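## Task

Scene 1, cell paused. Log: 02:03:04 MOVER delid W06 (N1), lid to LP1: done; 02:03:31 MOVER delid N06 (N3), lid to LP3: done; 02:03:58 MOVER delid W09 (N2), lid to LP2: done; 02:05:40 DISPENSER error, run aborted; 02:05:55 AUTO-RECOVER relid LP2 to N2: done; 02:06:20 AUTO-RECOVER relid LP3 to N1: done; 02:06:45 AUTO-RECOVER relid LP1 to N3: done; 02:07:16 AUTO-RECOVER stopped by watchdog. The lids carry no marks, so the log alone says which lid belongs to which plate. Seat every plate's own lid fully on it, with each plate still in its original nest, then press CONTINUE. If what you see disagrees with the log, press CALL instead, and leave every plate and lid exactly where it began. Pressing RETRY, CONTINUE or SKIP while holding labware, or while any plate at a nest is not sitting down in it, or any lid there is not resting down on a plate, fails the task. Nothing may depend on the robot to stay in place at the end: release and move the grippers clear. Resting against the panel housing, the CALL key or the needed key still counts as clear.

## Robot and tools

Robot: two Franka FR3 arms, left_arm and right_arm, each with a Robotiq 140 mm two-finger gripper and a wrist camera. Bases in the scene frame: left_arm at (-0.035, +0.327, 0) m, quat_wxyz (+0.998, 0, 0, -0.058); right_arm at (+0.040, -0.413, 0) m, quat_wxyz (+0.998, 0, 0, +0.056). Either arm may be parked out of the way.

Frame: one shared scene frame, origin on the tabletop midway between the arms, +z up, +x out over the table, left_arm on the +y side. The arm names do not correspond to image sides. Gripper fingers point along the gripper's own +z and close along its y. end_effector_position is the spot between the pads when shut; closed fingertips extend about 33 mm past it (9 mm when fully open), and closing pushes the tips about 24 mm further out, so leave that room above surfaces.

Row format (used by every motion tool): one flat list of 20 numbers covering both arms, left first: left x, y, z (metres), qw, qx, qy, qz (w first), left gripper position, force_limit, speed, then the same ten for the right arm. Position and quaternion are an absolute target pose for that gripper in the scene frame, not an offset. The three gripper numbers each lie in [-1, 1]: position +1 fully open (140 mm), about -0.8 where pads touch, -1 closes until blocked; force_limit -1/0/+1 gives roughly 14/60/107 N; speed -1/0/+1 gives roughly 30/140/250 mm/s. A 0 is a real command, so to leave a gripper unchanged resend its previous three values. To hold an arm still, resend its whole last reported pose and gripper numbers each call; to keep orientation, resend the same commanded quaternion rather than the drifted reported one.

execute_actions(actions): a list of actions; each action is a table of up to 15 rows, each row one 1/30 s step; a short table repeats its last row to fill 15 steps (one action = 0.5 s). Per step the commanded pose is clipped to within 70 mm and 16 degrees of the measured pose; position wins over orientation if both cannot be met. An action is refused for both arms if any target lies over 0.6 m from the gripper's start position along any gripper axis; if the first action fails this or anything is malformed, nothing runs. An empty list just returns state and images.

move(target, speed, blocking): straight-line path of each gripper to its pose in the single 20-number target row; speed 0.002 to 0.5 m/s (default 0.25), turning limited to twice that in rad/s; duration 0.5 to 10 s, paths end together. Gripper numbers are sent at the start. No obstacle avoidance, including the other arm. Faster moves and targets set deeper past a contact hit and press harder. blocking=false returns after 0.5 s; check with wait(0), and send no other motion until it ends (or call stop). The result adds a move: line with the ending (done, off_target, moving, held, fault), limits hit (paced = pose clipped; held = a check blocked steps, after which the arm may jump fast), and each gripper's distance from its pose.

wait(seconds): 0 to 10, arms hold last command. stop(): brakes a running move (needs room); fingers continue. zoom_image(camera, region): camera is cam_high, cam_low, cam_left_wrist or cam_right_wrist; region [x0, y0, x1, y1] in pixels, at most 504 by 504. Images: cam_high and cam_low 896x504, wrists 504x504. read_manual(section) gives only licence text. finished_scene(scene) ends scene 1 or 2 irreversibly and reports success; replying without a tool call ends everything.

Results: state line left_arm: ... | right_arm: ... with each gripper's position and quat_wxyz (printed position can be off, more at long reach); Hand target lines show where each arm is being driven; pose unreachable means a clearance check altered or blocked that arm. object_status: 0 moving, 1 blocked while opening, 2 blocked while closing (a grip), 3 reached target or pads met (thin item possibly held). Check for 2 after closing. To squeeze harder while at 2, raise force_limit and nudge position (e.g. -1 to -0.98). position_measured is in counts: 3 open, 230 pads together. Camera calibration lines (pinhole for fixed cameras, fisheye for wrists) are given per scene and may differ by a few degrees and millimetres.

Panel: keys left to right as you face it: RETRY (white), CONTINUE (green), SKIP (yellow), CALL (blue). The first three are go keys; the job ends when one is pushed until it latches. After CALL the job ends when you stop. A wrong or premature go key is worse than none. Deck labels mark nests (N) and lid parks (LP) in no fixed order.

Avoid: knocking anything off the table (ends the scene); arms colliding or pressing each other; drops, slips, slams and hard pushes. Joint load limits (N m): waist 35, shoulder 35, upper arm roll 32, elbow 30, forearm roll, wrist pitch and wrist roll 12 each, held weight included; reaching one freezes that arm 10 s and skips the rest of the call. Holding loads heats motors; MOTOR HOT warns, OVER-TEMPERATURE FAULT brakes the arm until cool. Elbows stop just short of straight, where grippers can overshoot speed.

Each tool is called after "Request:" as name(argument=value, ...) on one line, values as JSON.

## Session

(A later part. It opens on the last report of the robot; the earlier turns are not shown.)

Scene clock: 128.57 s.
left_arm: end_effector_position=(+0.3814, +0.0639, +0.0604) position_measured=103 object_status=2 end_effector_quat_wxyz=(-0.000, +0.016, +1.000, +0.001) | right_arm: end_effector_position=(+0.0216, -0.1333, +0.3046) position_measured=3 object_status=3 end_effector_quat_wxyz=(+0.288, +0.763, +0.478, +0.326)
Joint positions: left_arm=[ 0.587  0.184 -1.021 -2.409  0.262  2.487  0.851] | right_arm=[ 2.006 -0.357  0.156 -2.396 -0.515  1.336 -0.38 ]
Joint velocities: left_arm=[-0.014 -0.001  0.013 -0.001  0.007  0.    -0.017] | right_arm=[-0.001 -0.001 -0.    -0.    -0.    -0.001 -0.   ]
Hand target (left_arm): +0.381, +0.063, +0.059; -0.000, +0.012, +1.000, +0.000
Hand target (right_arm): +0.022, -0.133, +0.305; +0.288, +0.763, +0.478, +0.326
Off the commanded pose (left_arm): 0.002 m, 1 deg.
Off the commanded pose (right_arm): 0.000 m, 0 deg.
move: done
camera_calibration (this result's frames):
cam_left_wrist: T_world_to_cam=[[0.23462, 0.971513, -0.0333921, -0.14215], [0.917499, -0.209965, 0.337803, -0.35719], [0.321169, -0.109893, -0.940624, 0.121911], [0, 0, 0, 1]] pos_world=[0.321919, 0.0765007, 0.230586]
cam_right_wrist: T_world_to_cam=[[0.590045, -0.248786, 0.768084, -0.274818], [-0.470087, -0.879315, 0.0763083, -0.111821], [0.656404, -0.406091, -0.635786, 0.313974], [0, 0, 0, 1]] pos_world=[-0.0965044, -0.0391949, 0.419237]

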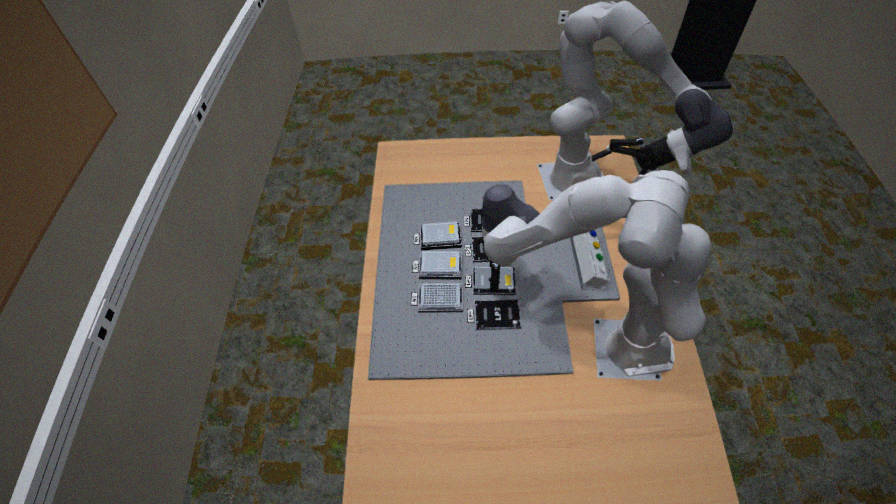

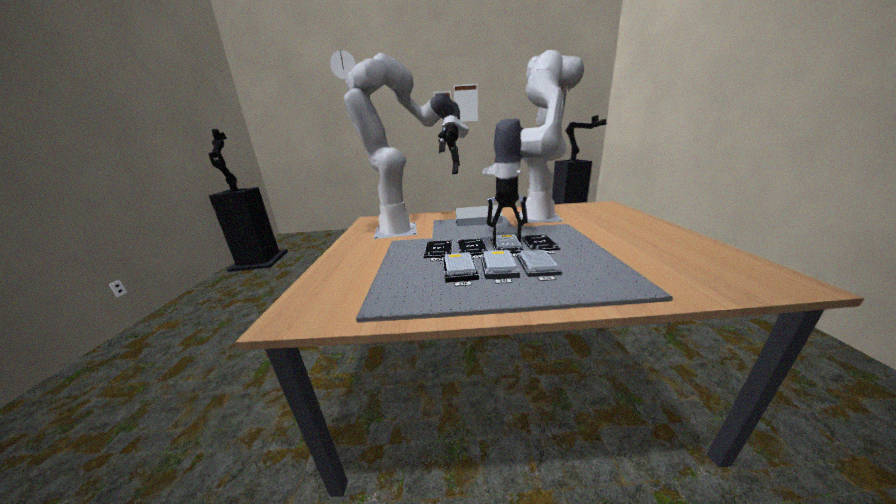

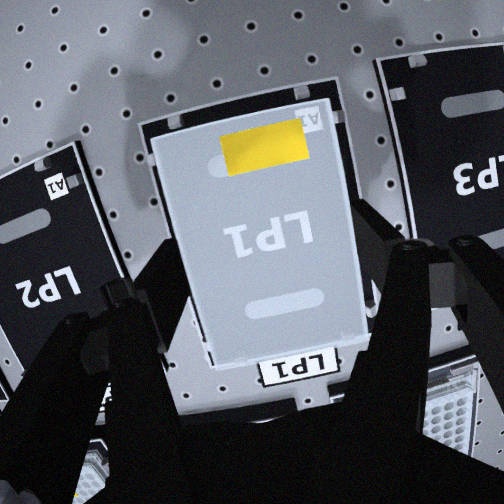

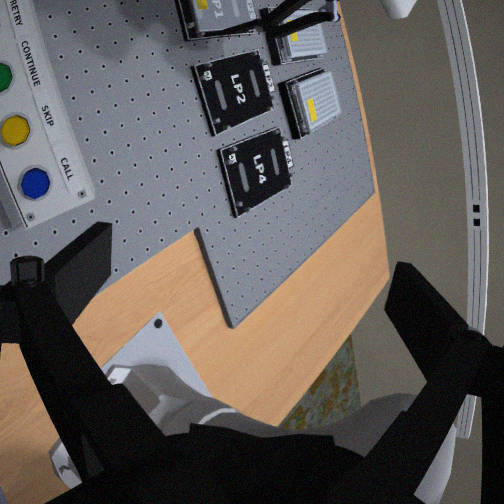

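Request:
move(target=[0.3798,0.063,0.050,0,0.010,1,0,-1,-0.6,-0.8,0.0216,-0.1333,0.3046,0.288,0.763,0.478,0.326,1,0,0], speed=0.01)

Request:
zoom_image(camera="cam_left_wrist", region=[110, 60, 420, 390])

Scene clock: 133.33 s.
left_arm: end_effector_position=(+0.3805, +0.0648, +0.0529) position_measured=103 object_status=2 end_effector_quat_wxyz=(-0.000, +0.014, +1.000, +0.004) | right_arm: end_effector_position=(+0.0216, -0.1333, +0.3046) position_measured=3 object_status=3 end_effector_quat_wxyz=(+0.288, +0.763, +0.478, +0.326)
Joint positions: left_arm=[ 0.556  0.202 -0.987 -2.412  0.294  2.499  0.824] | right_arm=[ 2.006 -0.357  0.156 -2.396 -0.515  1.336 -0.38 ]
Joint velocities: left_arm=[-0.01   0.002  0.008  0.001  0.001  0.001 -0.005] | right_arm=[-0.     0.001  0.     0.001  0.    -0.    -0.   ]
Hand target (left_arm): +0.380, +0.063, +0.050; -0.000, +0.010, +1.000, +0.000
Hand target (right_arm): +0.022, -0.133, +0.305; +0.288, +0.763, +0.478, +0.326
Off the commanded pose (left_arm): 0.003 m, 1 deg.
Off the commanded pose (right_arm): 0.000 m, 0 deg.
move: done
camera_calibration (this result's frames):
cam_left_wrist: T_world_to_cam=[[0.230656, 0.972592, -0.0293598, -0.141777], [0.91831, -0.207608, 0.337055, -0.354105], [0.321722, -0.104705, -0.941027, 0.114766], [0, 0, 0, 1]] pos_world=[0.320957, 0.0763929, 0.223188]
cam_right_wrist: T_world_to_cam=[[0.590045, -0.248786, 0.768084, -0.274818], [-0.470087, -0.879315, 0.0763082, -0.111821], [0.656404, -0.406091, -0.635786, 0.313974], [0, 0, 0, 1]] pos_world=[-0.0965044, -0.0391949, 0.419237]

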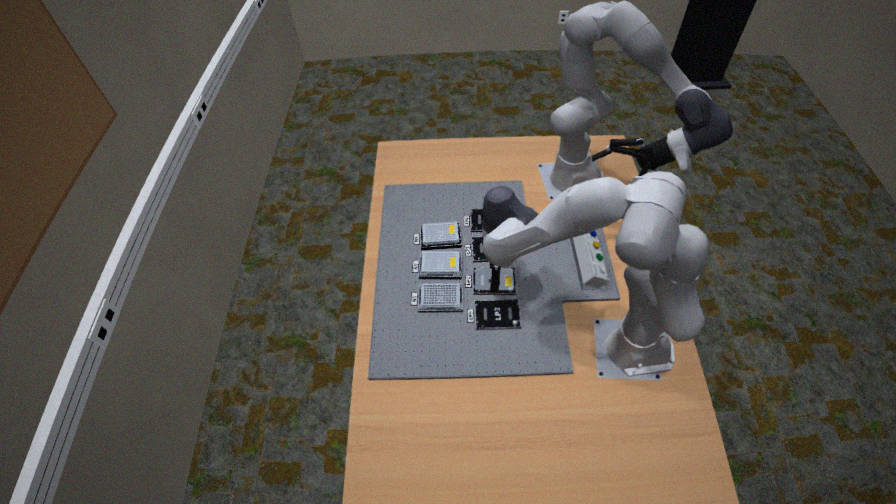

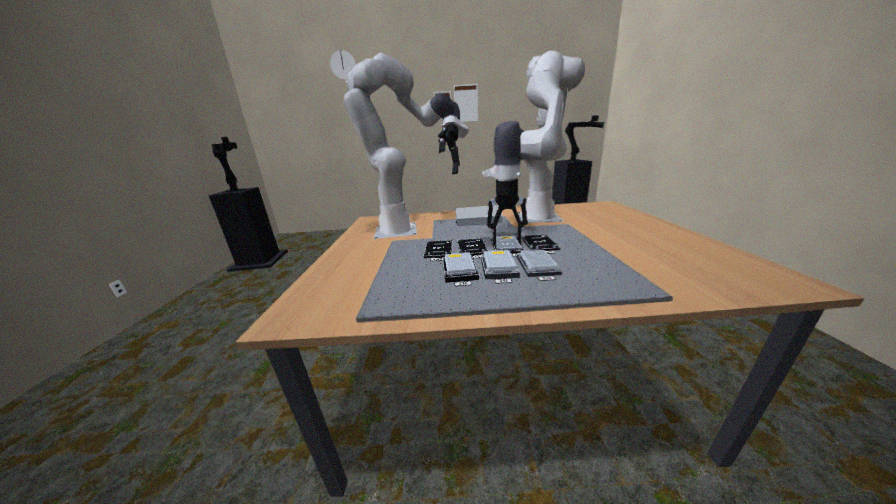

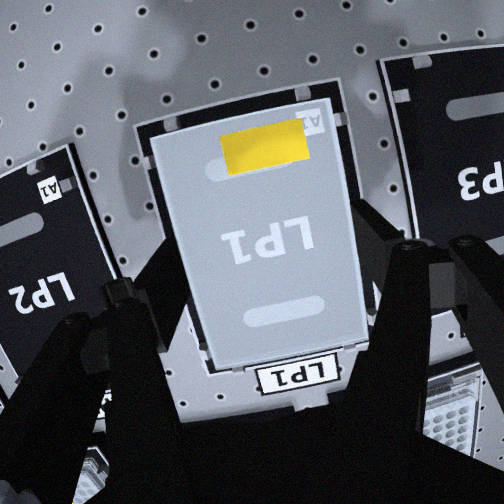

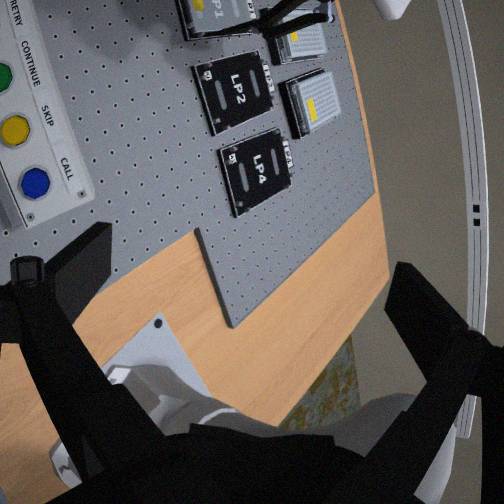

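Region (110, 60, 420, 390) of cam_left_wrist's 504x504 image, scaled by 1.527, with more detail than that image has; it fills the left 473 columns of this view, and the rest is white.

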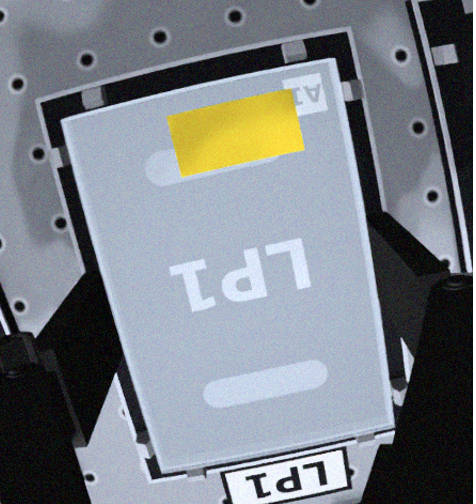

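Seated at ~0.053. Release, lift, go to N3.

Request:
move(target=[0.3805,0.0645,0.0525,0,0.012,1,0,0.4,-0.6,-0.3,0.0216,-0.1333,0.3046,0.288,0.763,0.478,0.326,1,0,0], speed=0.01)

Request:
move(target=[0.385,0.0645,0.09,0,0.012,1,0,0.45,-0.6,-0.3,0.0216,-0.1333,0.3046,0.288,0.763,0.478,0.326,1,0,0], speed=0.06)

Request:
move(target=[0.563,-0.002,0.082,0,0.017,1,0,0.45,-0.6,-0.3,0.0216,-0.1333,0.3046,0.288,0.763,0.478,0.326,1,0,0], speed=0.12)

Scene clock: 139.07 s.
left_arm: end_effector_position=(+0.3811, +0.0654, +0.0525) position_measured=78 object_status=3 end_effector_quat_wxyz=(+0.000, +0.011, +1.000, +0.001) | right_arm: end_effector_position=(+0.0216, -0.1333, +0.3046) position_measured=3 object_status=3 end_effector_quat_wxyz=(+0.288, +0.763, +0.478, +0.326)
Joint positions: left_arm=[ 0.56   0.202 -0.987 -2.414  0.29   2.505  0.823] | right_arm=[ 2.006 -0.357  0.156 -2.396 -0.515  1.336 -0.38 ]
Joint velocities: left_arm=[ 0.002 -0.    -0.002 -0.001 -0.003  0.004  0.   ] | right_arm=[ 0.    -0.     0.001 -0.    -0.    -0.001  0.001]
Hand target (left_arm): +0.381, +0.065, +0.053; +0.000, +0.012, +1.000, +0.000
Hand target (right_arm): +0.022, -0.133, +0.305; +0.288, +0.763, +0.478, +0.326
Off the commanded pose (left_arm): 0.001 m, 0 deg.
Off the commanded pose (right_arm): 0.000 m, 0 deg.
move: done
camera_calibration (this result's frames):
cam_left_wrist: T_world_to_cam=[[0.223532, 0.974128, -0.0333, -0.139766], [0.91958, -0.199443, 0.338519, -0.355483], [0.323119, -0.106292, -0.94037, 0.113801], [0, 0, 0, 1]] pos_world=[0.321365, 0.0773475, 0.222699]
cam_right_wrist: T_world_to_cam=[[0.590045, -0.248786, 0.768084, -0.274818], [-0.470087, -0.879315, 0.0763082, -0.111821], [0.656404, -0.406091, -0.635786, 0.313974], [0, 0, 0, 1]] pos_world=[-0.0965044, -0.0391949, 0.419237]

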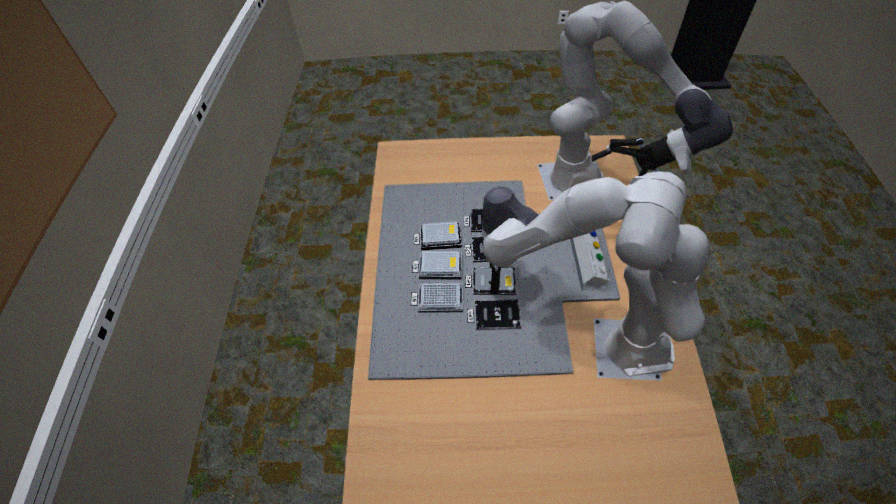

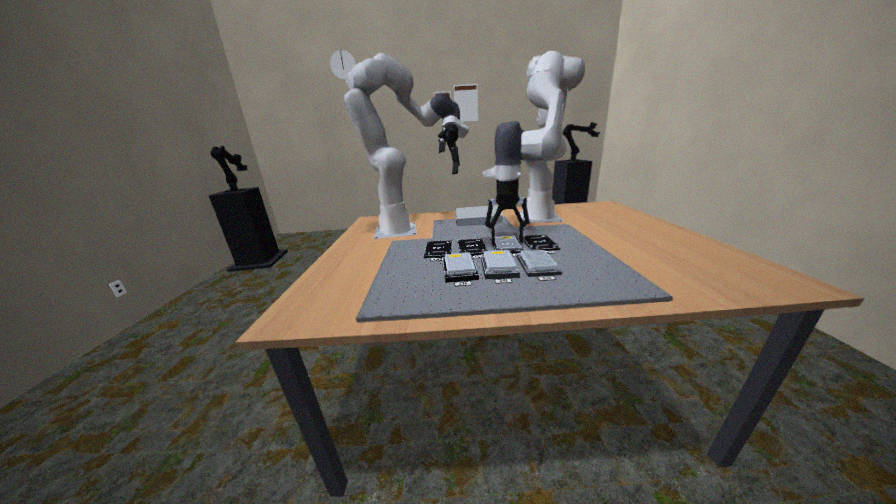

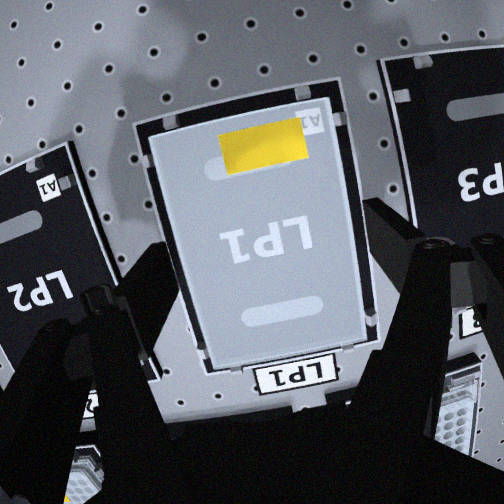

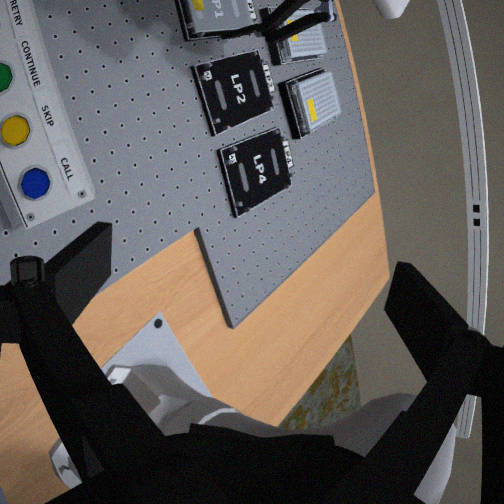

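Scene clock: 140.20 s.
left_arm: end_effector_position=(+0.3860, +0.0639, +0.0902) position_measured=72 object_status=3 end_effector_quat_wxyz=(+0.002, +0.003, +1.000, -0.001) | right_arm: end_effector_position=(+0.0216, -0.1333, +0.3046) position_measured=3 object_status=3 end_effector_quat_wxyz=(+0.288, +0.763, +0.478, +0.326)
Joint positions: left_arm=[ 0.649  0.083 -1.089 -2.392  0.113  2.431  0.938] | right_arm=[ 2.006 -0.357  0.156 -2.396 -0.515  1.336 -0.38 ]
Joint velocities: left_arm=[ 0.011 -0.004 -0.008 -0.001 -0.012 -0.003  0.043] | right_arm=[-0.    -0.    -0.     0.    -0.001  0.    -0.   ]
Hand target (left_arm): +0.385, +0.064, +0.091; +0.001, +0.013, +1.000, -0.001
Hand target (right_arm): +0.022, -0.133, +0.305; +0.288, +0.763, +0.478, +0.326
Off the commanded pose (left_arm): 0.001 m, 1 deg.
Off the commanded pose (right_arm): 0.000 m, 0 deg.
move: done
camera_calibration (this result's frames):
cam_left_wrist: T_world_to_cam=[[0.209376, 0.977122, -0.0373451, -0.132455], [0.921337, -0.18434, 0.342281, -0.375091], [0.327566, -0.106073, -0.938855, 0.145609], [0, 0, 0, 1]] pos_world=[0.325622, 0.0757255, 0.260146]
cam_right_wrist: T_world_to_cam=[[0.590045, -0.248786, 0.768084, -0.274818], [-0.470087, -0.879315, 0.0763083, -0.111821], [0.656404, -0.406091, -0.635786, 0.313974], [0, 0, 0, 1]] pos_world=[-0.0965044, -0.0391949, 0.419237]

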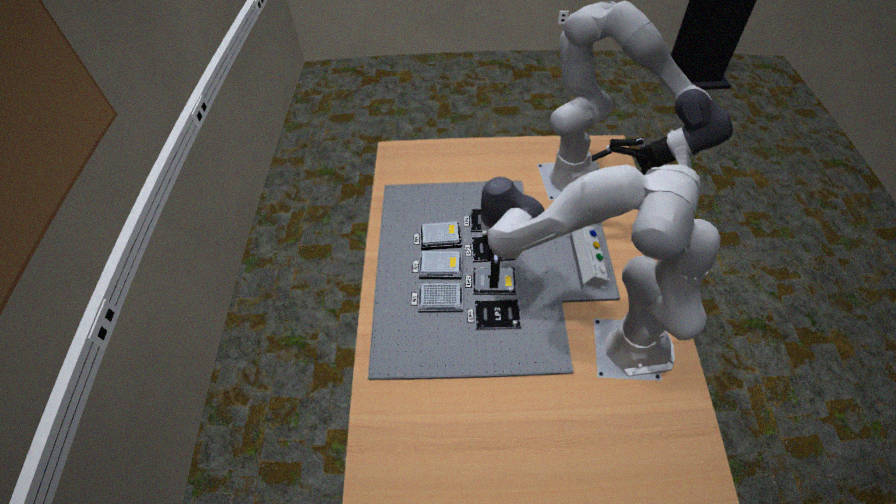

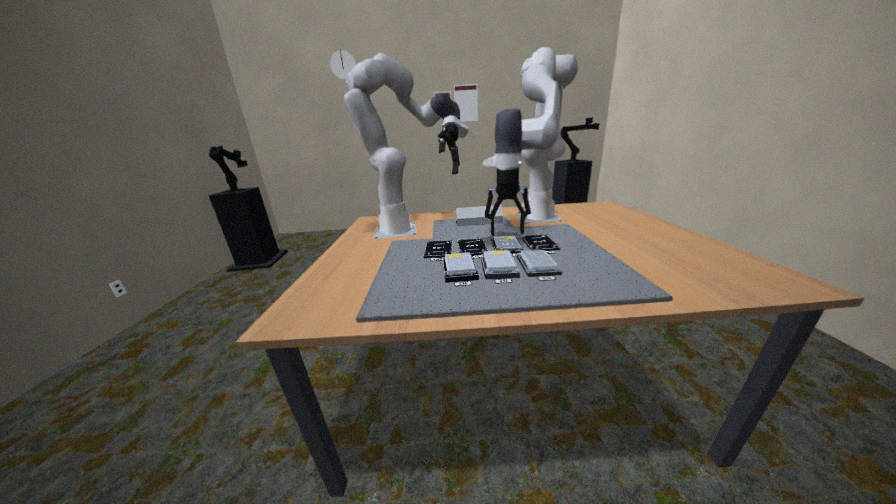

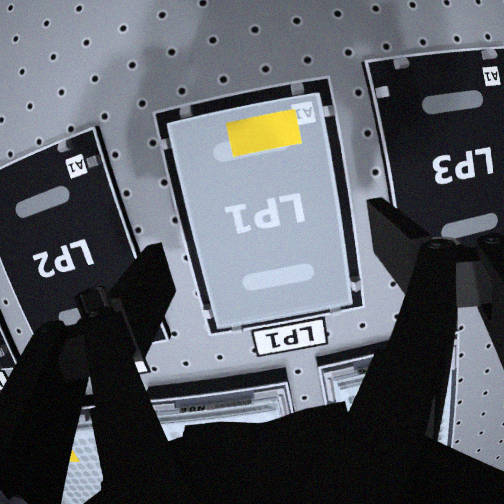

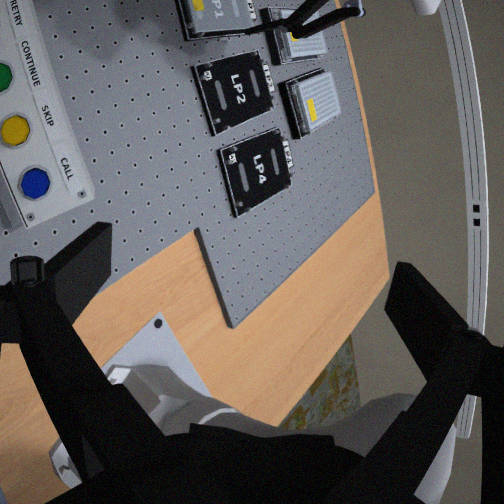

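Scene clock: 142.20 s.
left_arm: end_effector_position=(+0.5621, -0.0024, +0.0824) position_measured=72 object_status=3 end_effector_quat_wxyz=(-0.000, +0.014, +1.000, -0.002) | right_arm: end_effector_position=(+0.0216, -0.1333, +0.3046) position_measured=3 object_status=3 end_effector_quat_wxyz=(+0.288, +0.763, +0.478, +0.326)
Joint positions: left_arm=[ 0.195  0.678 -0.71  -1.633  0.495  2.124  0.811] | right_arm=[ 2.006 -0.357  0.156 -2.396 -0.515  1.336 -0.38 ]
Joint velocities: left_arm=[-0.002  0.004  0.001  0.007  0.007 -0.029  0.005] | right_arm=[-0.    -0.    -0.001 -0.002  0.     0.    -0.001]
Hand target (left_arm): +0.561, -0.000, +0.080; -0.003, +0.019, +1.000, +0.001
Hand target (right_arm): +0.022, -0.133, +0.305; +0.288, +0.763, +0.478, +0.326
Off the commanded pose (left_arm): 0.001 m, 0 deg.
Off the commanded pose (right_arm): 0.000 m, 0 deg.
move: done
camera_calibration (this result's frames):
cam_left_wrist: T_world_to_cam=[[0.229333, 0.972485, -0.0409822, -0.115805], [0.918815, -0.202397, 0.338842, -0.545182], [0.321224, -0.115363, -0.93995, 0.0772082], [0, 0, 0, 1]] pos_world=[0.502678, 0.011182, 0.252556]
cam_right_wrist: T_world_to_cam=[[0.590045, -0.248786, 0.768084, -0.274818], [-0.470087, -0.879315, 0.0763082, -0.111821], [0.656404, -0.406091, -0.635786, 0.313974], [0, 0, 0, 1]] pos_world=[-0.0965044, -0.0391949, 0.419237]

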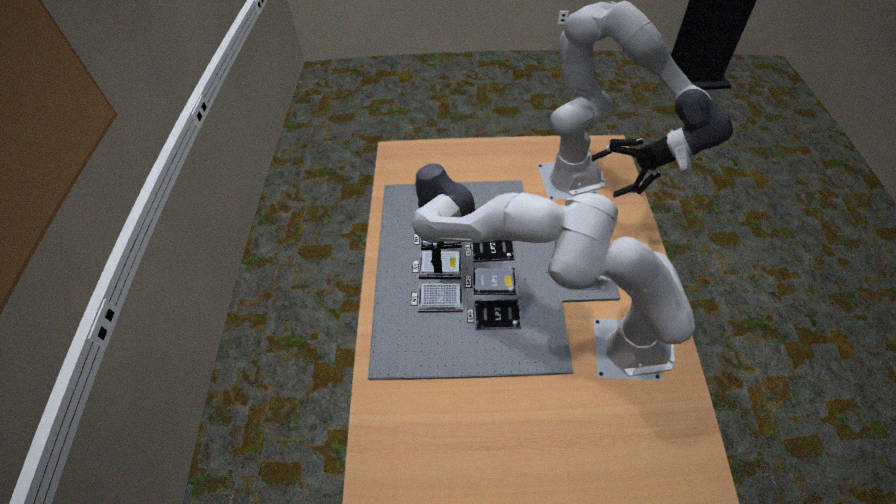

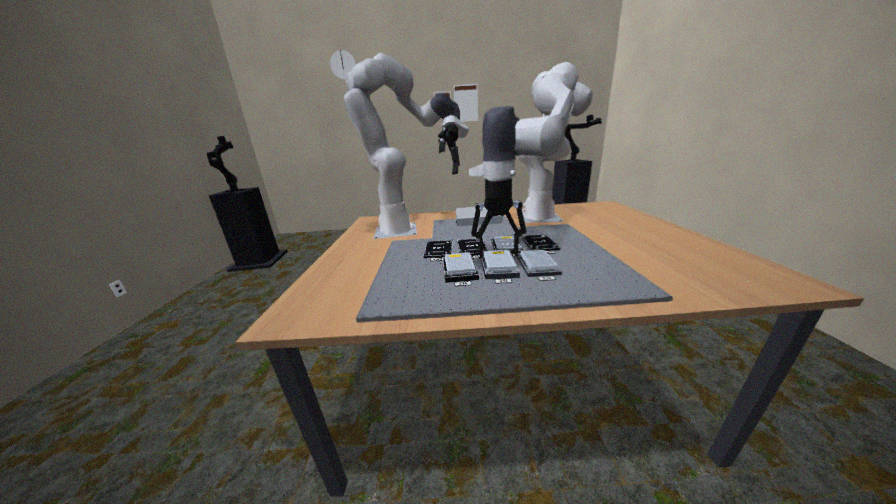

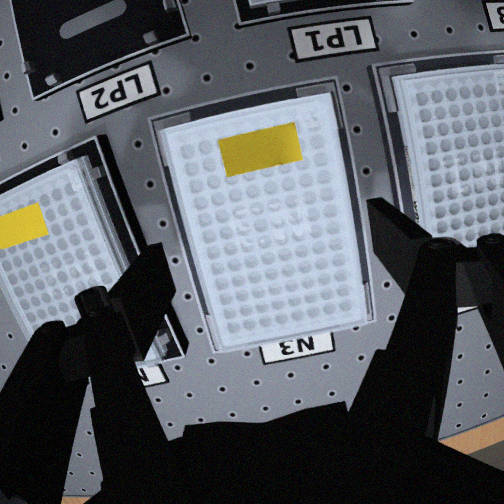

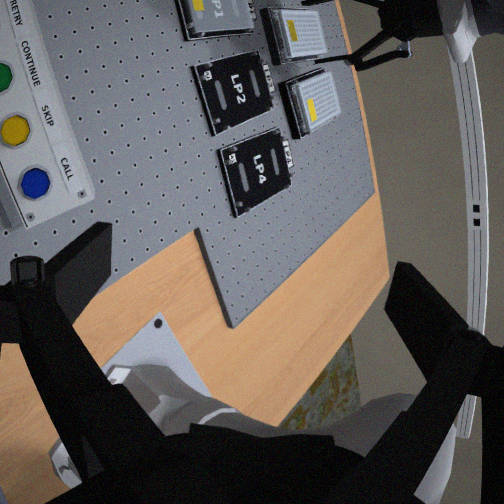

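Request:
move(target=[0.5595,-0.0005,0.067,0,0.012,1,0,0.38,-0.6,-0.3,0.0216,-0.1333,0.3046,0.288,0.763,0.478,0.326,1,0,0], speed=0.015)

Request:
zoom_image(camera="cam_left_wrist", region=[110, 60, 420, 390])

Scene clock: 147.57 s.
left_arm: end_effector_position=(+0.5596, -0.0005, +0.0690) position_measured=81 object_status=3 end_effector_quat_wxyz=(-0.000, +0.015, +1.000, -0.000) | right_arm: end_effector_position=(+0.0216, -0.1333, +0.3046) position_measured=3 object_status=3 end_effector_quat_wxyz=(+0.288, +0.763, +0.478, +0.326)
Joint positions: left_arm=[ 0.186  0.685 -0.692 -1.652  0.503  2.151  0.808] | right_arm=[ 2.006 -0.357  0.156 -2.396 -0.515  1.336 -0.38 ]
Joint velocities: left_arm=[-0.006  0.     0.009 -0.001  0.001  0.012 -0.002] | right_arm=[-0.    -0.001 -0.001  0.001  0.    -0.    -0.001]
Hand target (left_arm): +0.560, -0.000, +0.067; +0.000, +0.012, +1.000, +0.000
Hand target (right_arm): +0.022, -0.133, +0.305; +0.288, +0.763, +0.478, +0.326
Off the commanded pose (left_arm): 0.002 m, 0 deg.
Off the commanded pose (right_arm): 0.000 m, 0 deg.
move: done
camera_calibration (this result's frames):
cam_left_wrist: T_world_to_cam=[[0.232245, 0.971958, -0.0368666, -0.119564], [0.918078, -0.206537, 0.338343, -0.537513], [0.321241, -0.112425, -0.9403, 0.0656137], [0, 0, 0, 1]] pos_world=[0.500169, 0.0125719, 0.239152]
cam_right_wrist: T_world_to_cam=[[0.590045, -0.248786, 0.768084, -0.274818], [-0.470087, -0.879315, 0.0763084, -0.111821], [0.656404, -0.406091, -0.635786, 0.313974], [0, 0, 0, 1]] pos_world=[-0.0965044, -0.039195, 0.419237]

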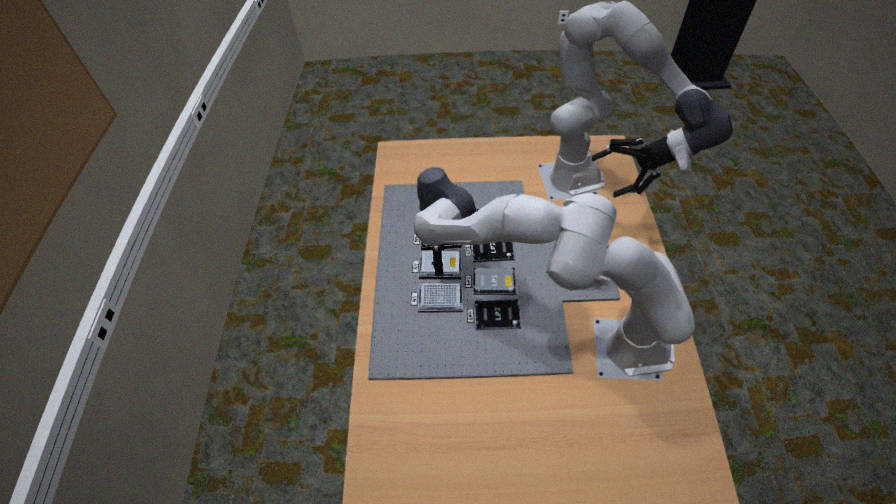

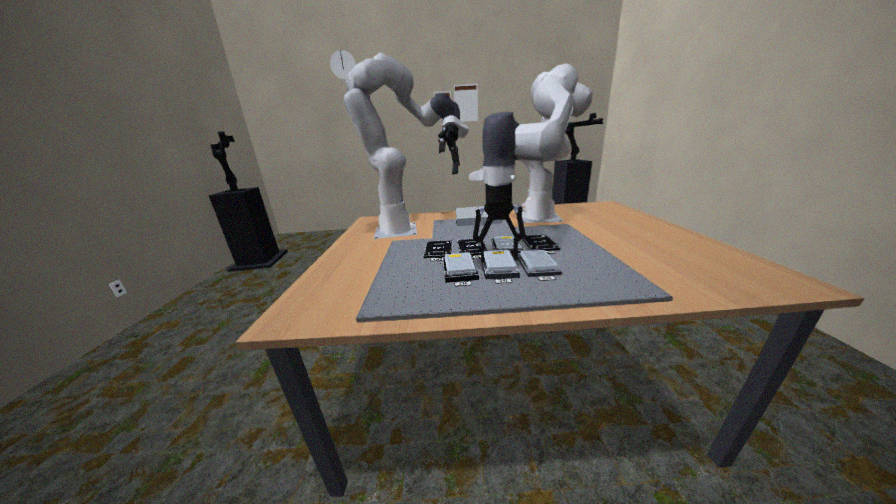

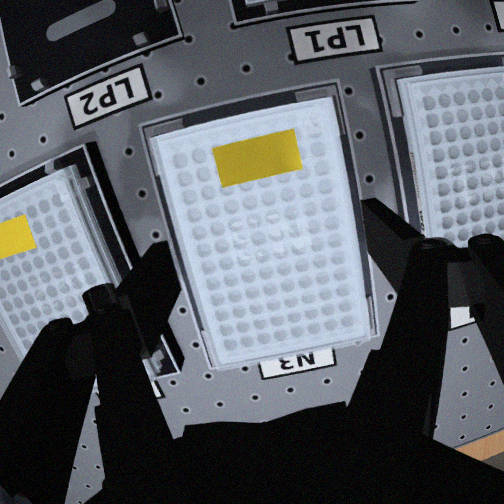

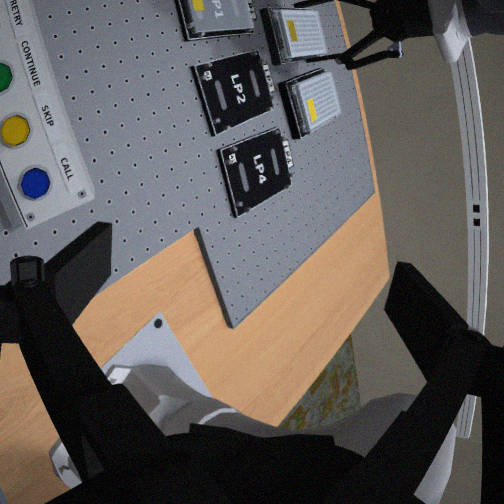

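Region (110, 60, 420, 390) of cam_left_wrist's 504x504 image, scaled by 1.527, with more detail than that image has; it fills the left 473 columns of this view, and the rest is white.

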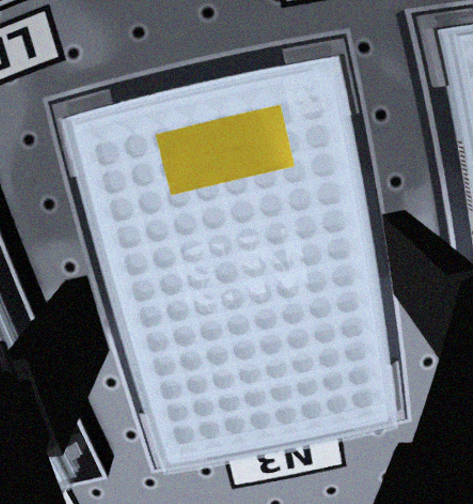

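Request:
move(target=[0.5595,0.0,0.068,0,0.008,1,0,-1,-0.6,-0.8,0.0216,-0.1333,0.3046,0.288,0.763,0.478,0.326,1,0,0], speed=0.015)

Request:
zoom_image(camera="cam_left_wrist", region=[110, 60, 420, 390])

Request:
move(target=[0.5595,0.0,0.095,0,0.008,1,0,-1,-0.6,-0.8,0.0216,-0.1333,0.3046,0.288,0.763,0.478,0.326,1,0,0], speed=0.03)

Scene clock: 153.37 s.
left_arm: end_effector_position=(+0.5600, -0.0008, +0.0691) position_measured=103 object_status=2 end_effector_quat_wxyz=(+0.001, +0.013, +1.000, -0.001) | right_arm: end_effector_position=(+0.0216, -0.1333, +0.3046) position_measured=3 object_status=3 end_effector_quat_wxyz=(+0.288, +0.763, +0.478, +0.326)
Joint positions: left_arm=[ 0.185  0.684 -0.691 -1.653  0.503  2.153  0.804] | right_arm=[ 2.006 -0.357  0.156 -2.396 -0.515  1.336 -0.38 ]
Joint velocities: left_arm=[ 0.001  0.001 -0.001 -0.     0.     0.001 -0.003] | right_arm=[ 0.001  0.     0.001 -0.    -0.     0.    -0.   ]
Hand target (left_arm): +0.560, +0.000, +0.068; -0.000, +0.008, +1.000, -0.000
Hand target (right_arm): +0.022, -0.133, +0.305; +0.288, +0.763, +0.478, +0.326
Off the commanded pose (left_arm): 0.001 m, 1 deg.
Off the commanded pose (right_arm): 0.000 m, 0 deg.
move: done
camera_calibration (this result's frames):
cam_left_wrist: T_world_to_cam=[[0.228713, 0.972781, -0.0372628, -0.117319], [0.918246, -0.202863, 0.340105, -0.538243], [0.323288, -0.112003, -0.939649, 0.0643793], [0, 0, 0, 1]] pos_world=[0.500259, 0.0121465, 0.239181]
cam_right_wrist: T_world_to_cam=[[0.590045, -0.248786, 0.768084, -0.274818], [-0.470087, -0.879315, 0.0763083, -0.111821], [0.656404, -0.406091, -0.635786, 0.313974], [0, 0, 0, 1]] pos_world=[-0.0965044, -0.0391949, 0.419237]

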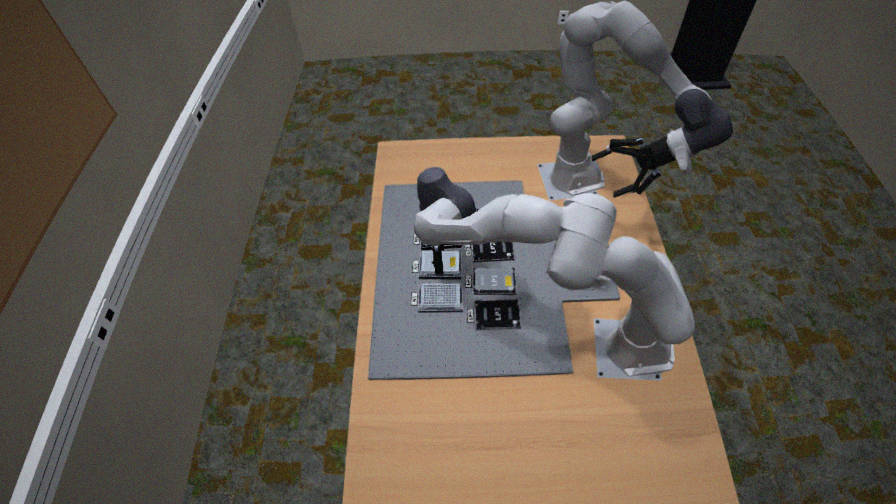

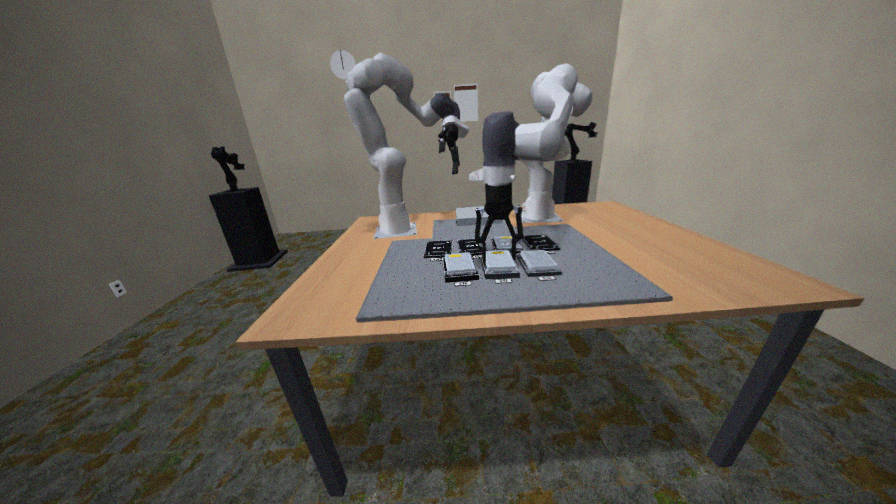

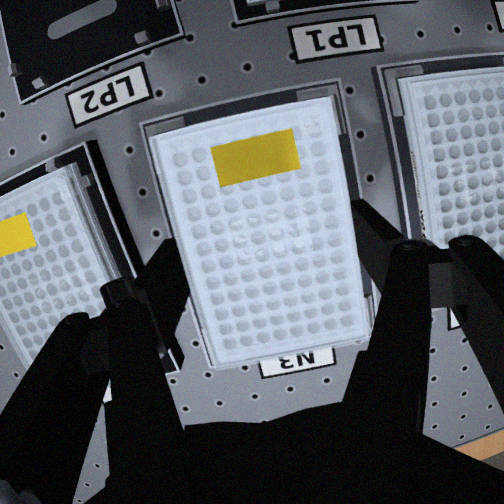

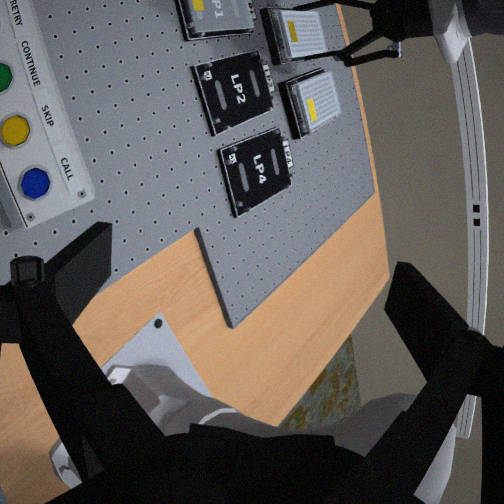

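Region (110, 60, 420, 390) of cam_left_wrist's 504x504 image, scaled by 1.527, with more detail than that image has; it fills the left 473 columns of this view, and the rest is white.

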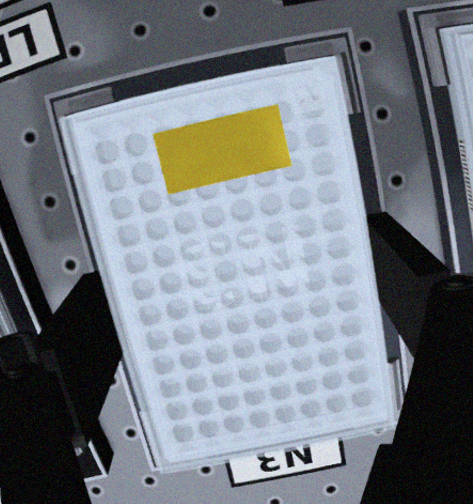

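Scene clock: 154.50 s.
left_arm: end_effector_position=(+0.5597, -0.0002, +0.0931) position_measured=103 object_status=2 end_effector_quat_wxyz=(+0.001, +0.007, +1.000, +0.000) | right_arm: end_effector_position=(+0.0216, -0.1333, +0.3046) position_measured=3 object_status=3 end_effector_quat_wxyz=(+0.288, +0.763, +0.478, +0.326)
Joint positions: left_arm=[ 0.196  0.65  -0.71  -1.643  0.48   2.113  0.804] | right_arm=[ 2.006 -0.357  0.156 -2.396 -0.515  1.336 -0.38 ]
Joint velocities: left_arm=[ 0.003 -0.001 -0.003  0.    -0.001 -0.013 -0.001] | right_arm=[-0.    -0.001 -0.    -0.001 -0.     0.    -0.001]
Hand target (left_arm): +0.559, -0.000, +0.095; -0.000, +0.008, +1.000, -0.000
Hand target (right_arm): +0.022, -0.133, +0.305; +0.288, +0.763, +0.478, +0.326
Off the commanded pose (left_arm): 0.002 m, 0 deg.
Off the commanded pose (right_arm): 0.000 m, 0 deg.
move: done
camera_calibration (this result's frames):
cam_left_wrist: T_world_to_cam=[[0.216345, 0.975673, -0.0354664, -0.110226], [0.920643, -0.191782, 0.340052, -0.547278], [0.324978, -0.10622, -0.939737, 0.0861981], [0, 0, 0, 1]] pos_world=[0.499682, 0.0117423, 0.263198]
cam_right_wrist: T_world_to_cam=[[0.590045, -0.248786, 0.768084, -0.274818], [-0.470087, -0.879315, 0.0763084, -0.111821], [0.656404, -0.406091, -0.635786, 0.313974], [0, 0, 0, 1]] pos_world=[-0.0965044, -0.0391949, 0.419236]

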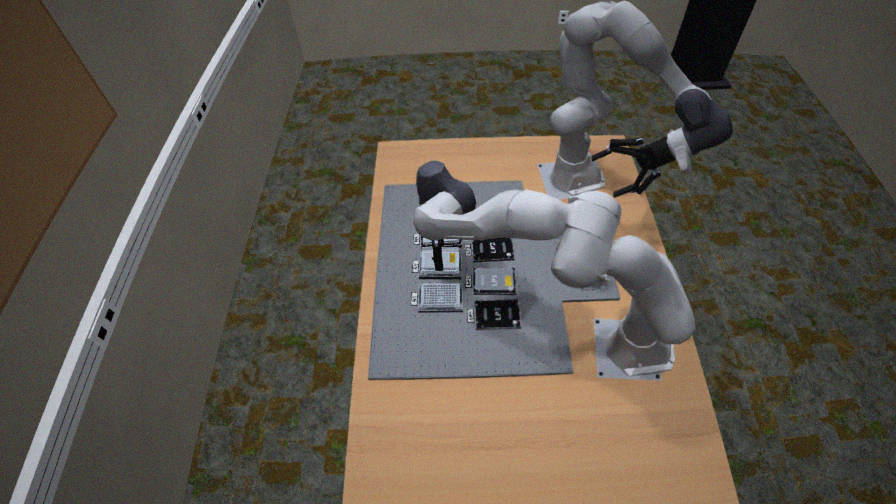

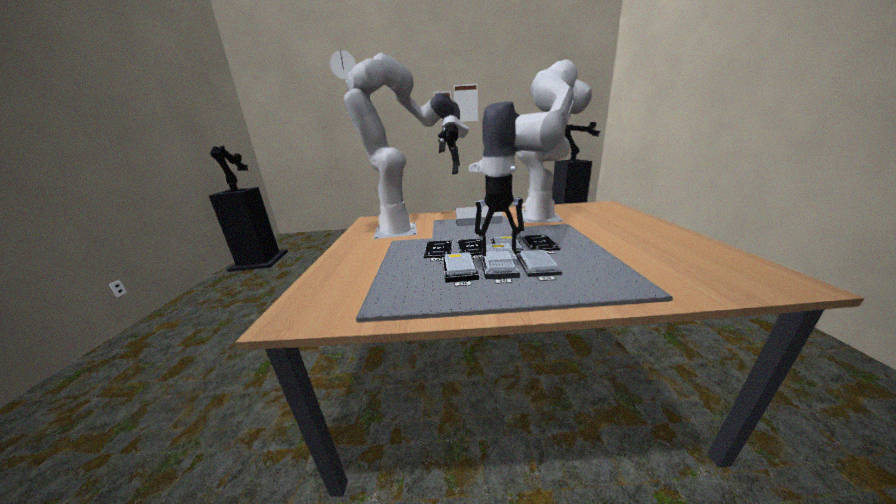

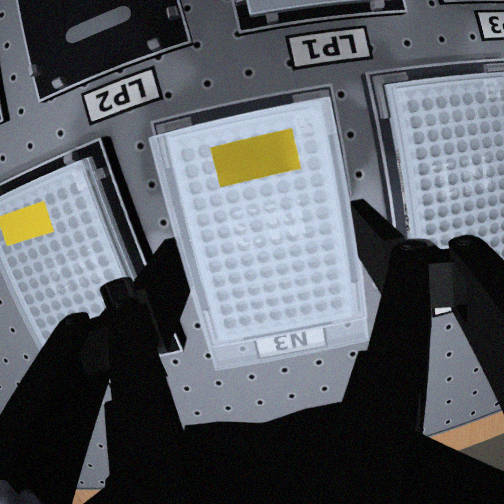

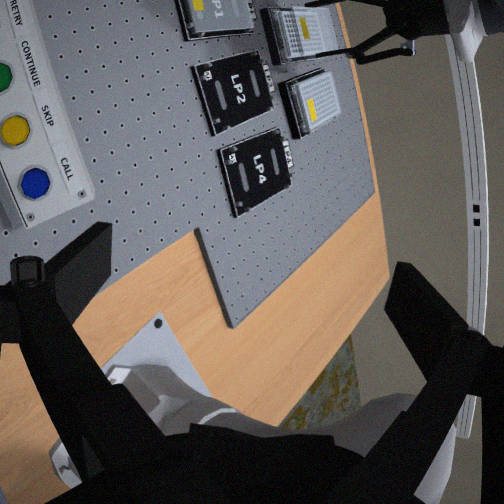

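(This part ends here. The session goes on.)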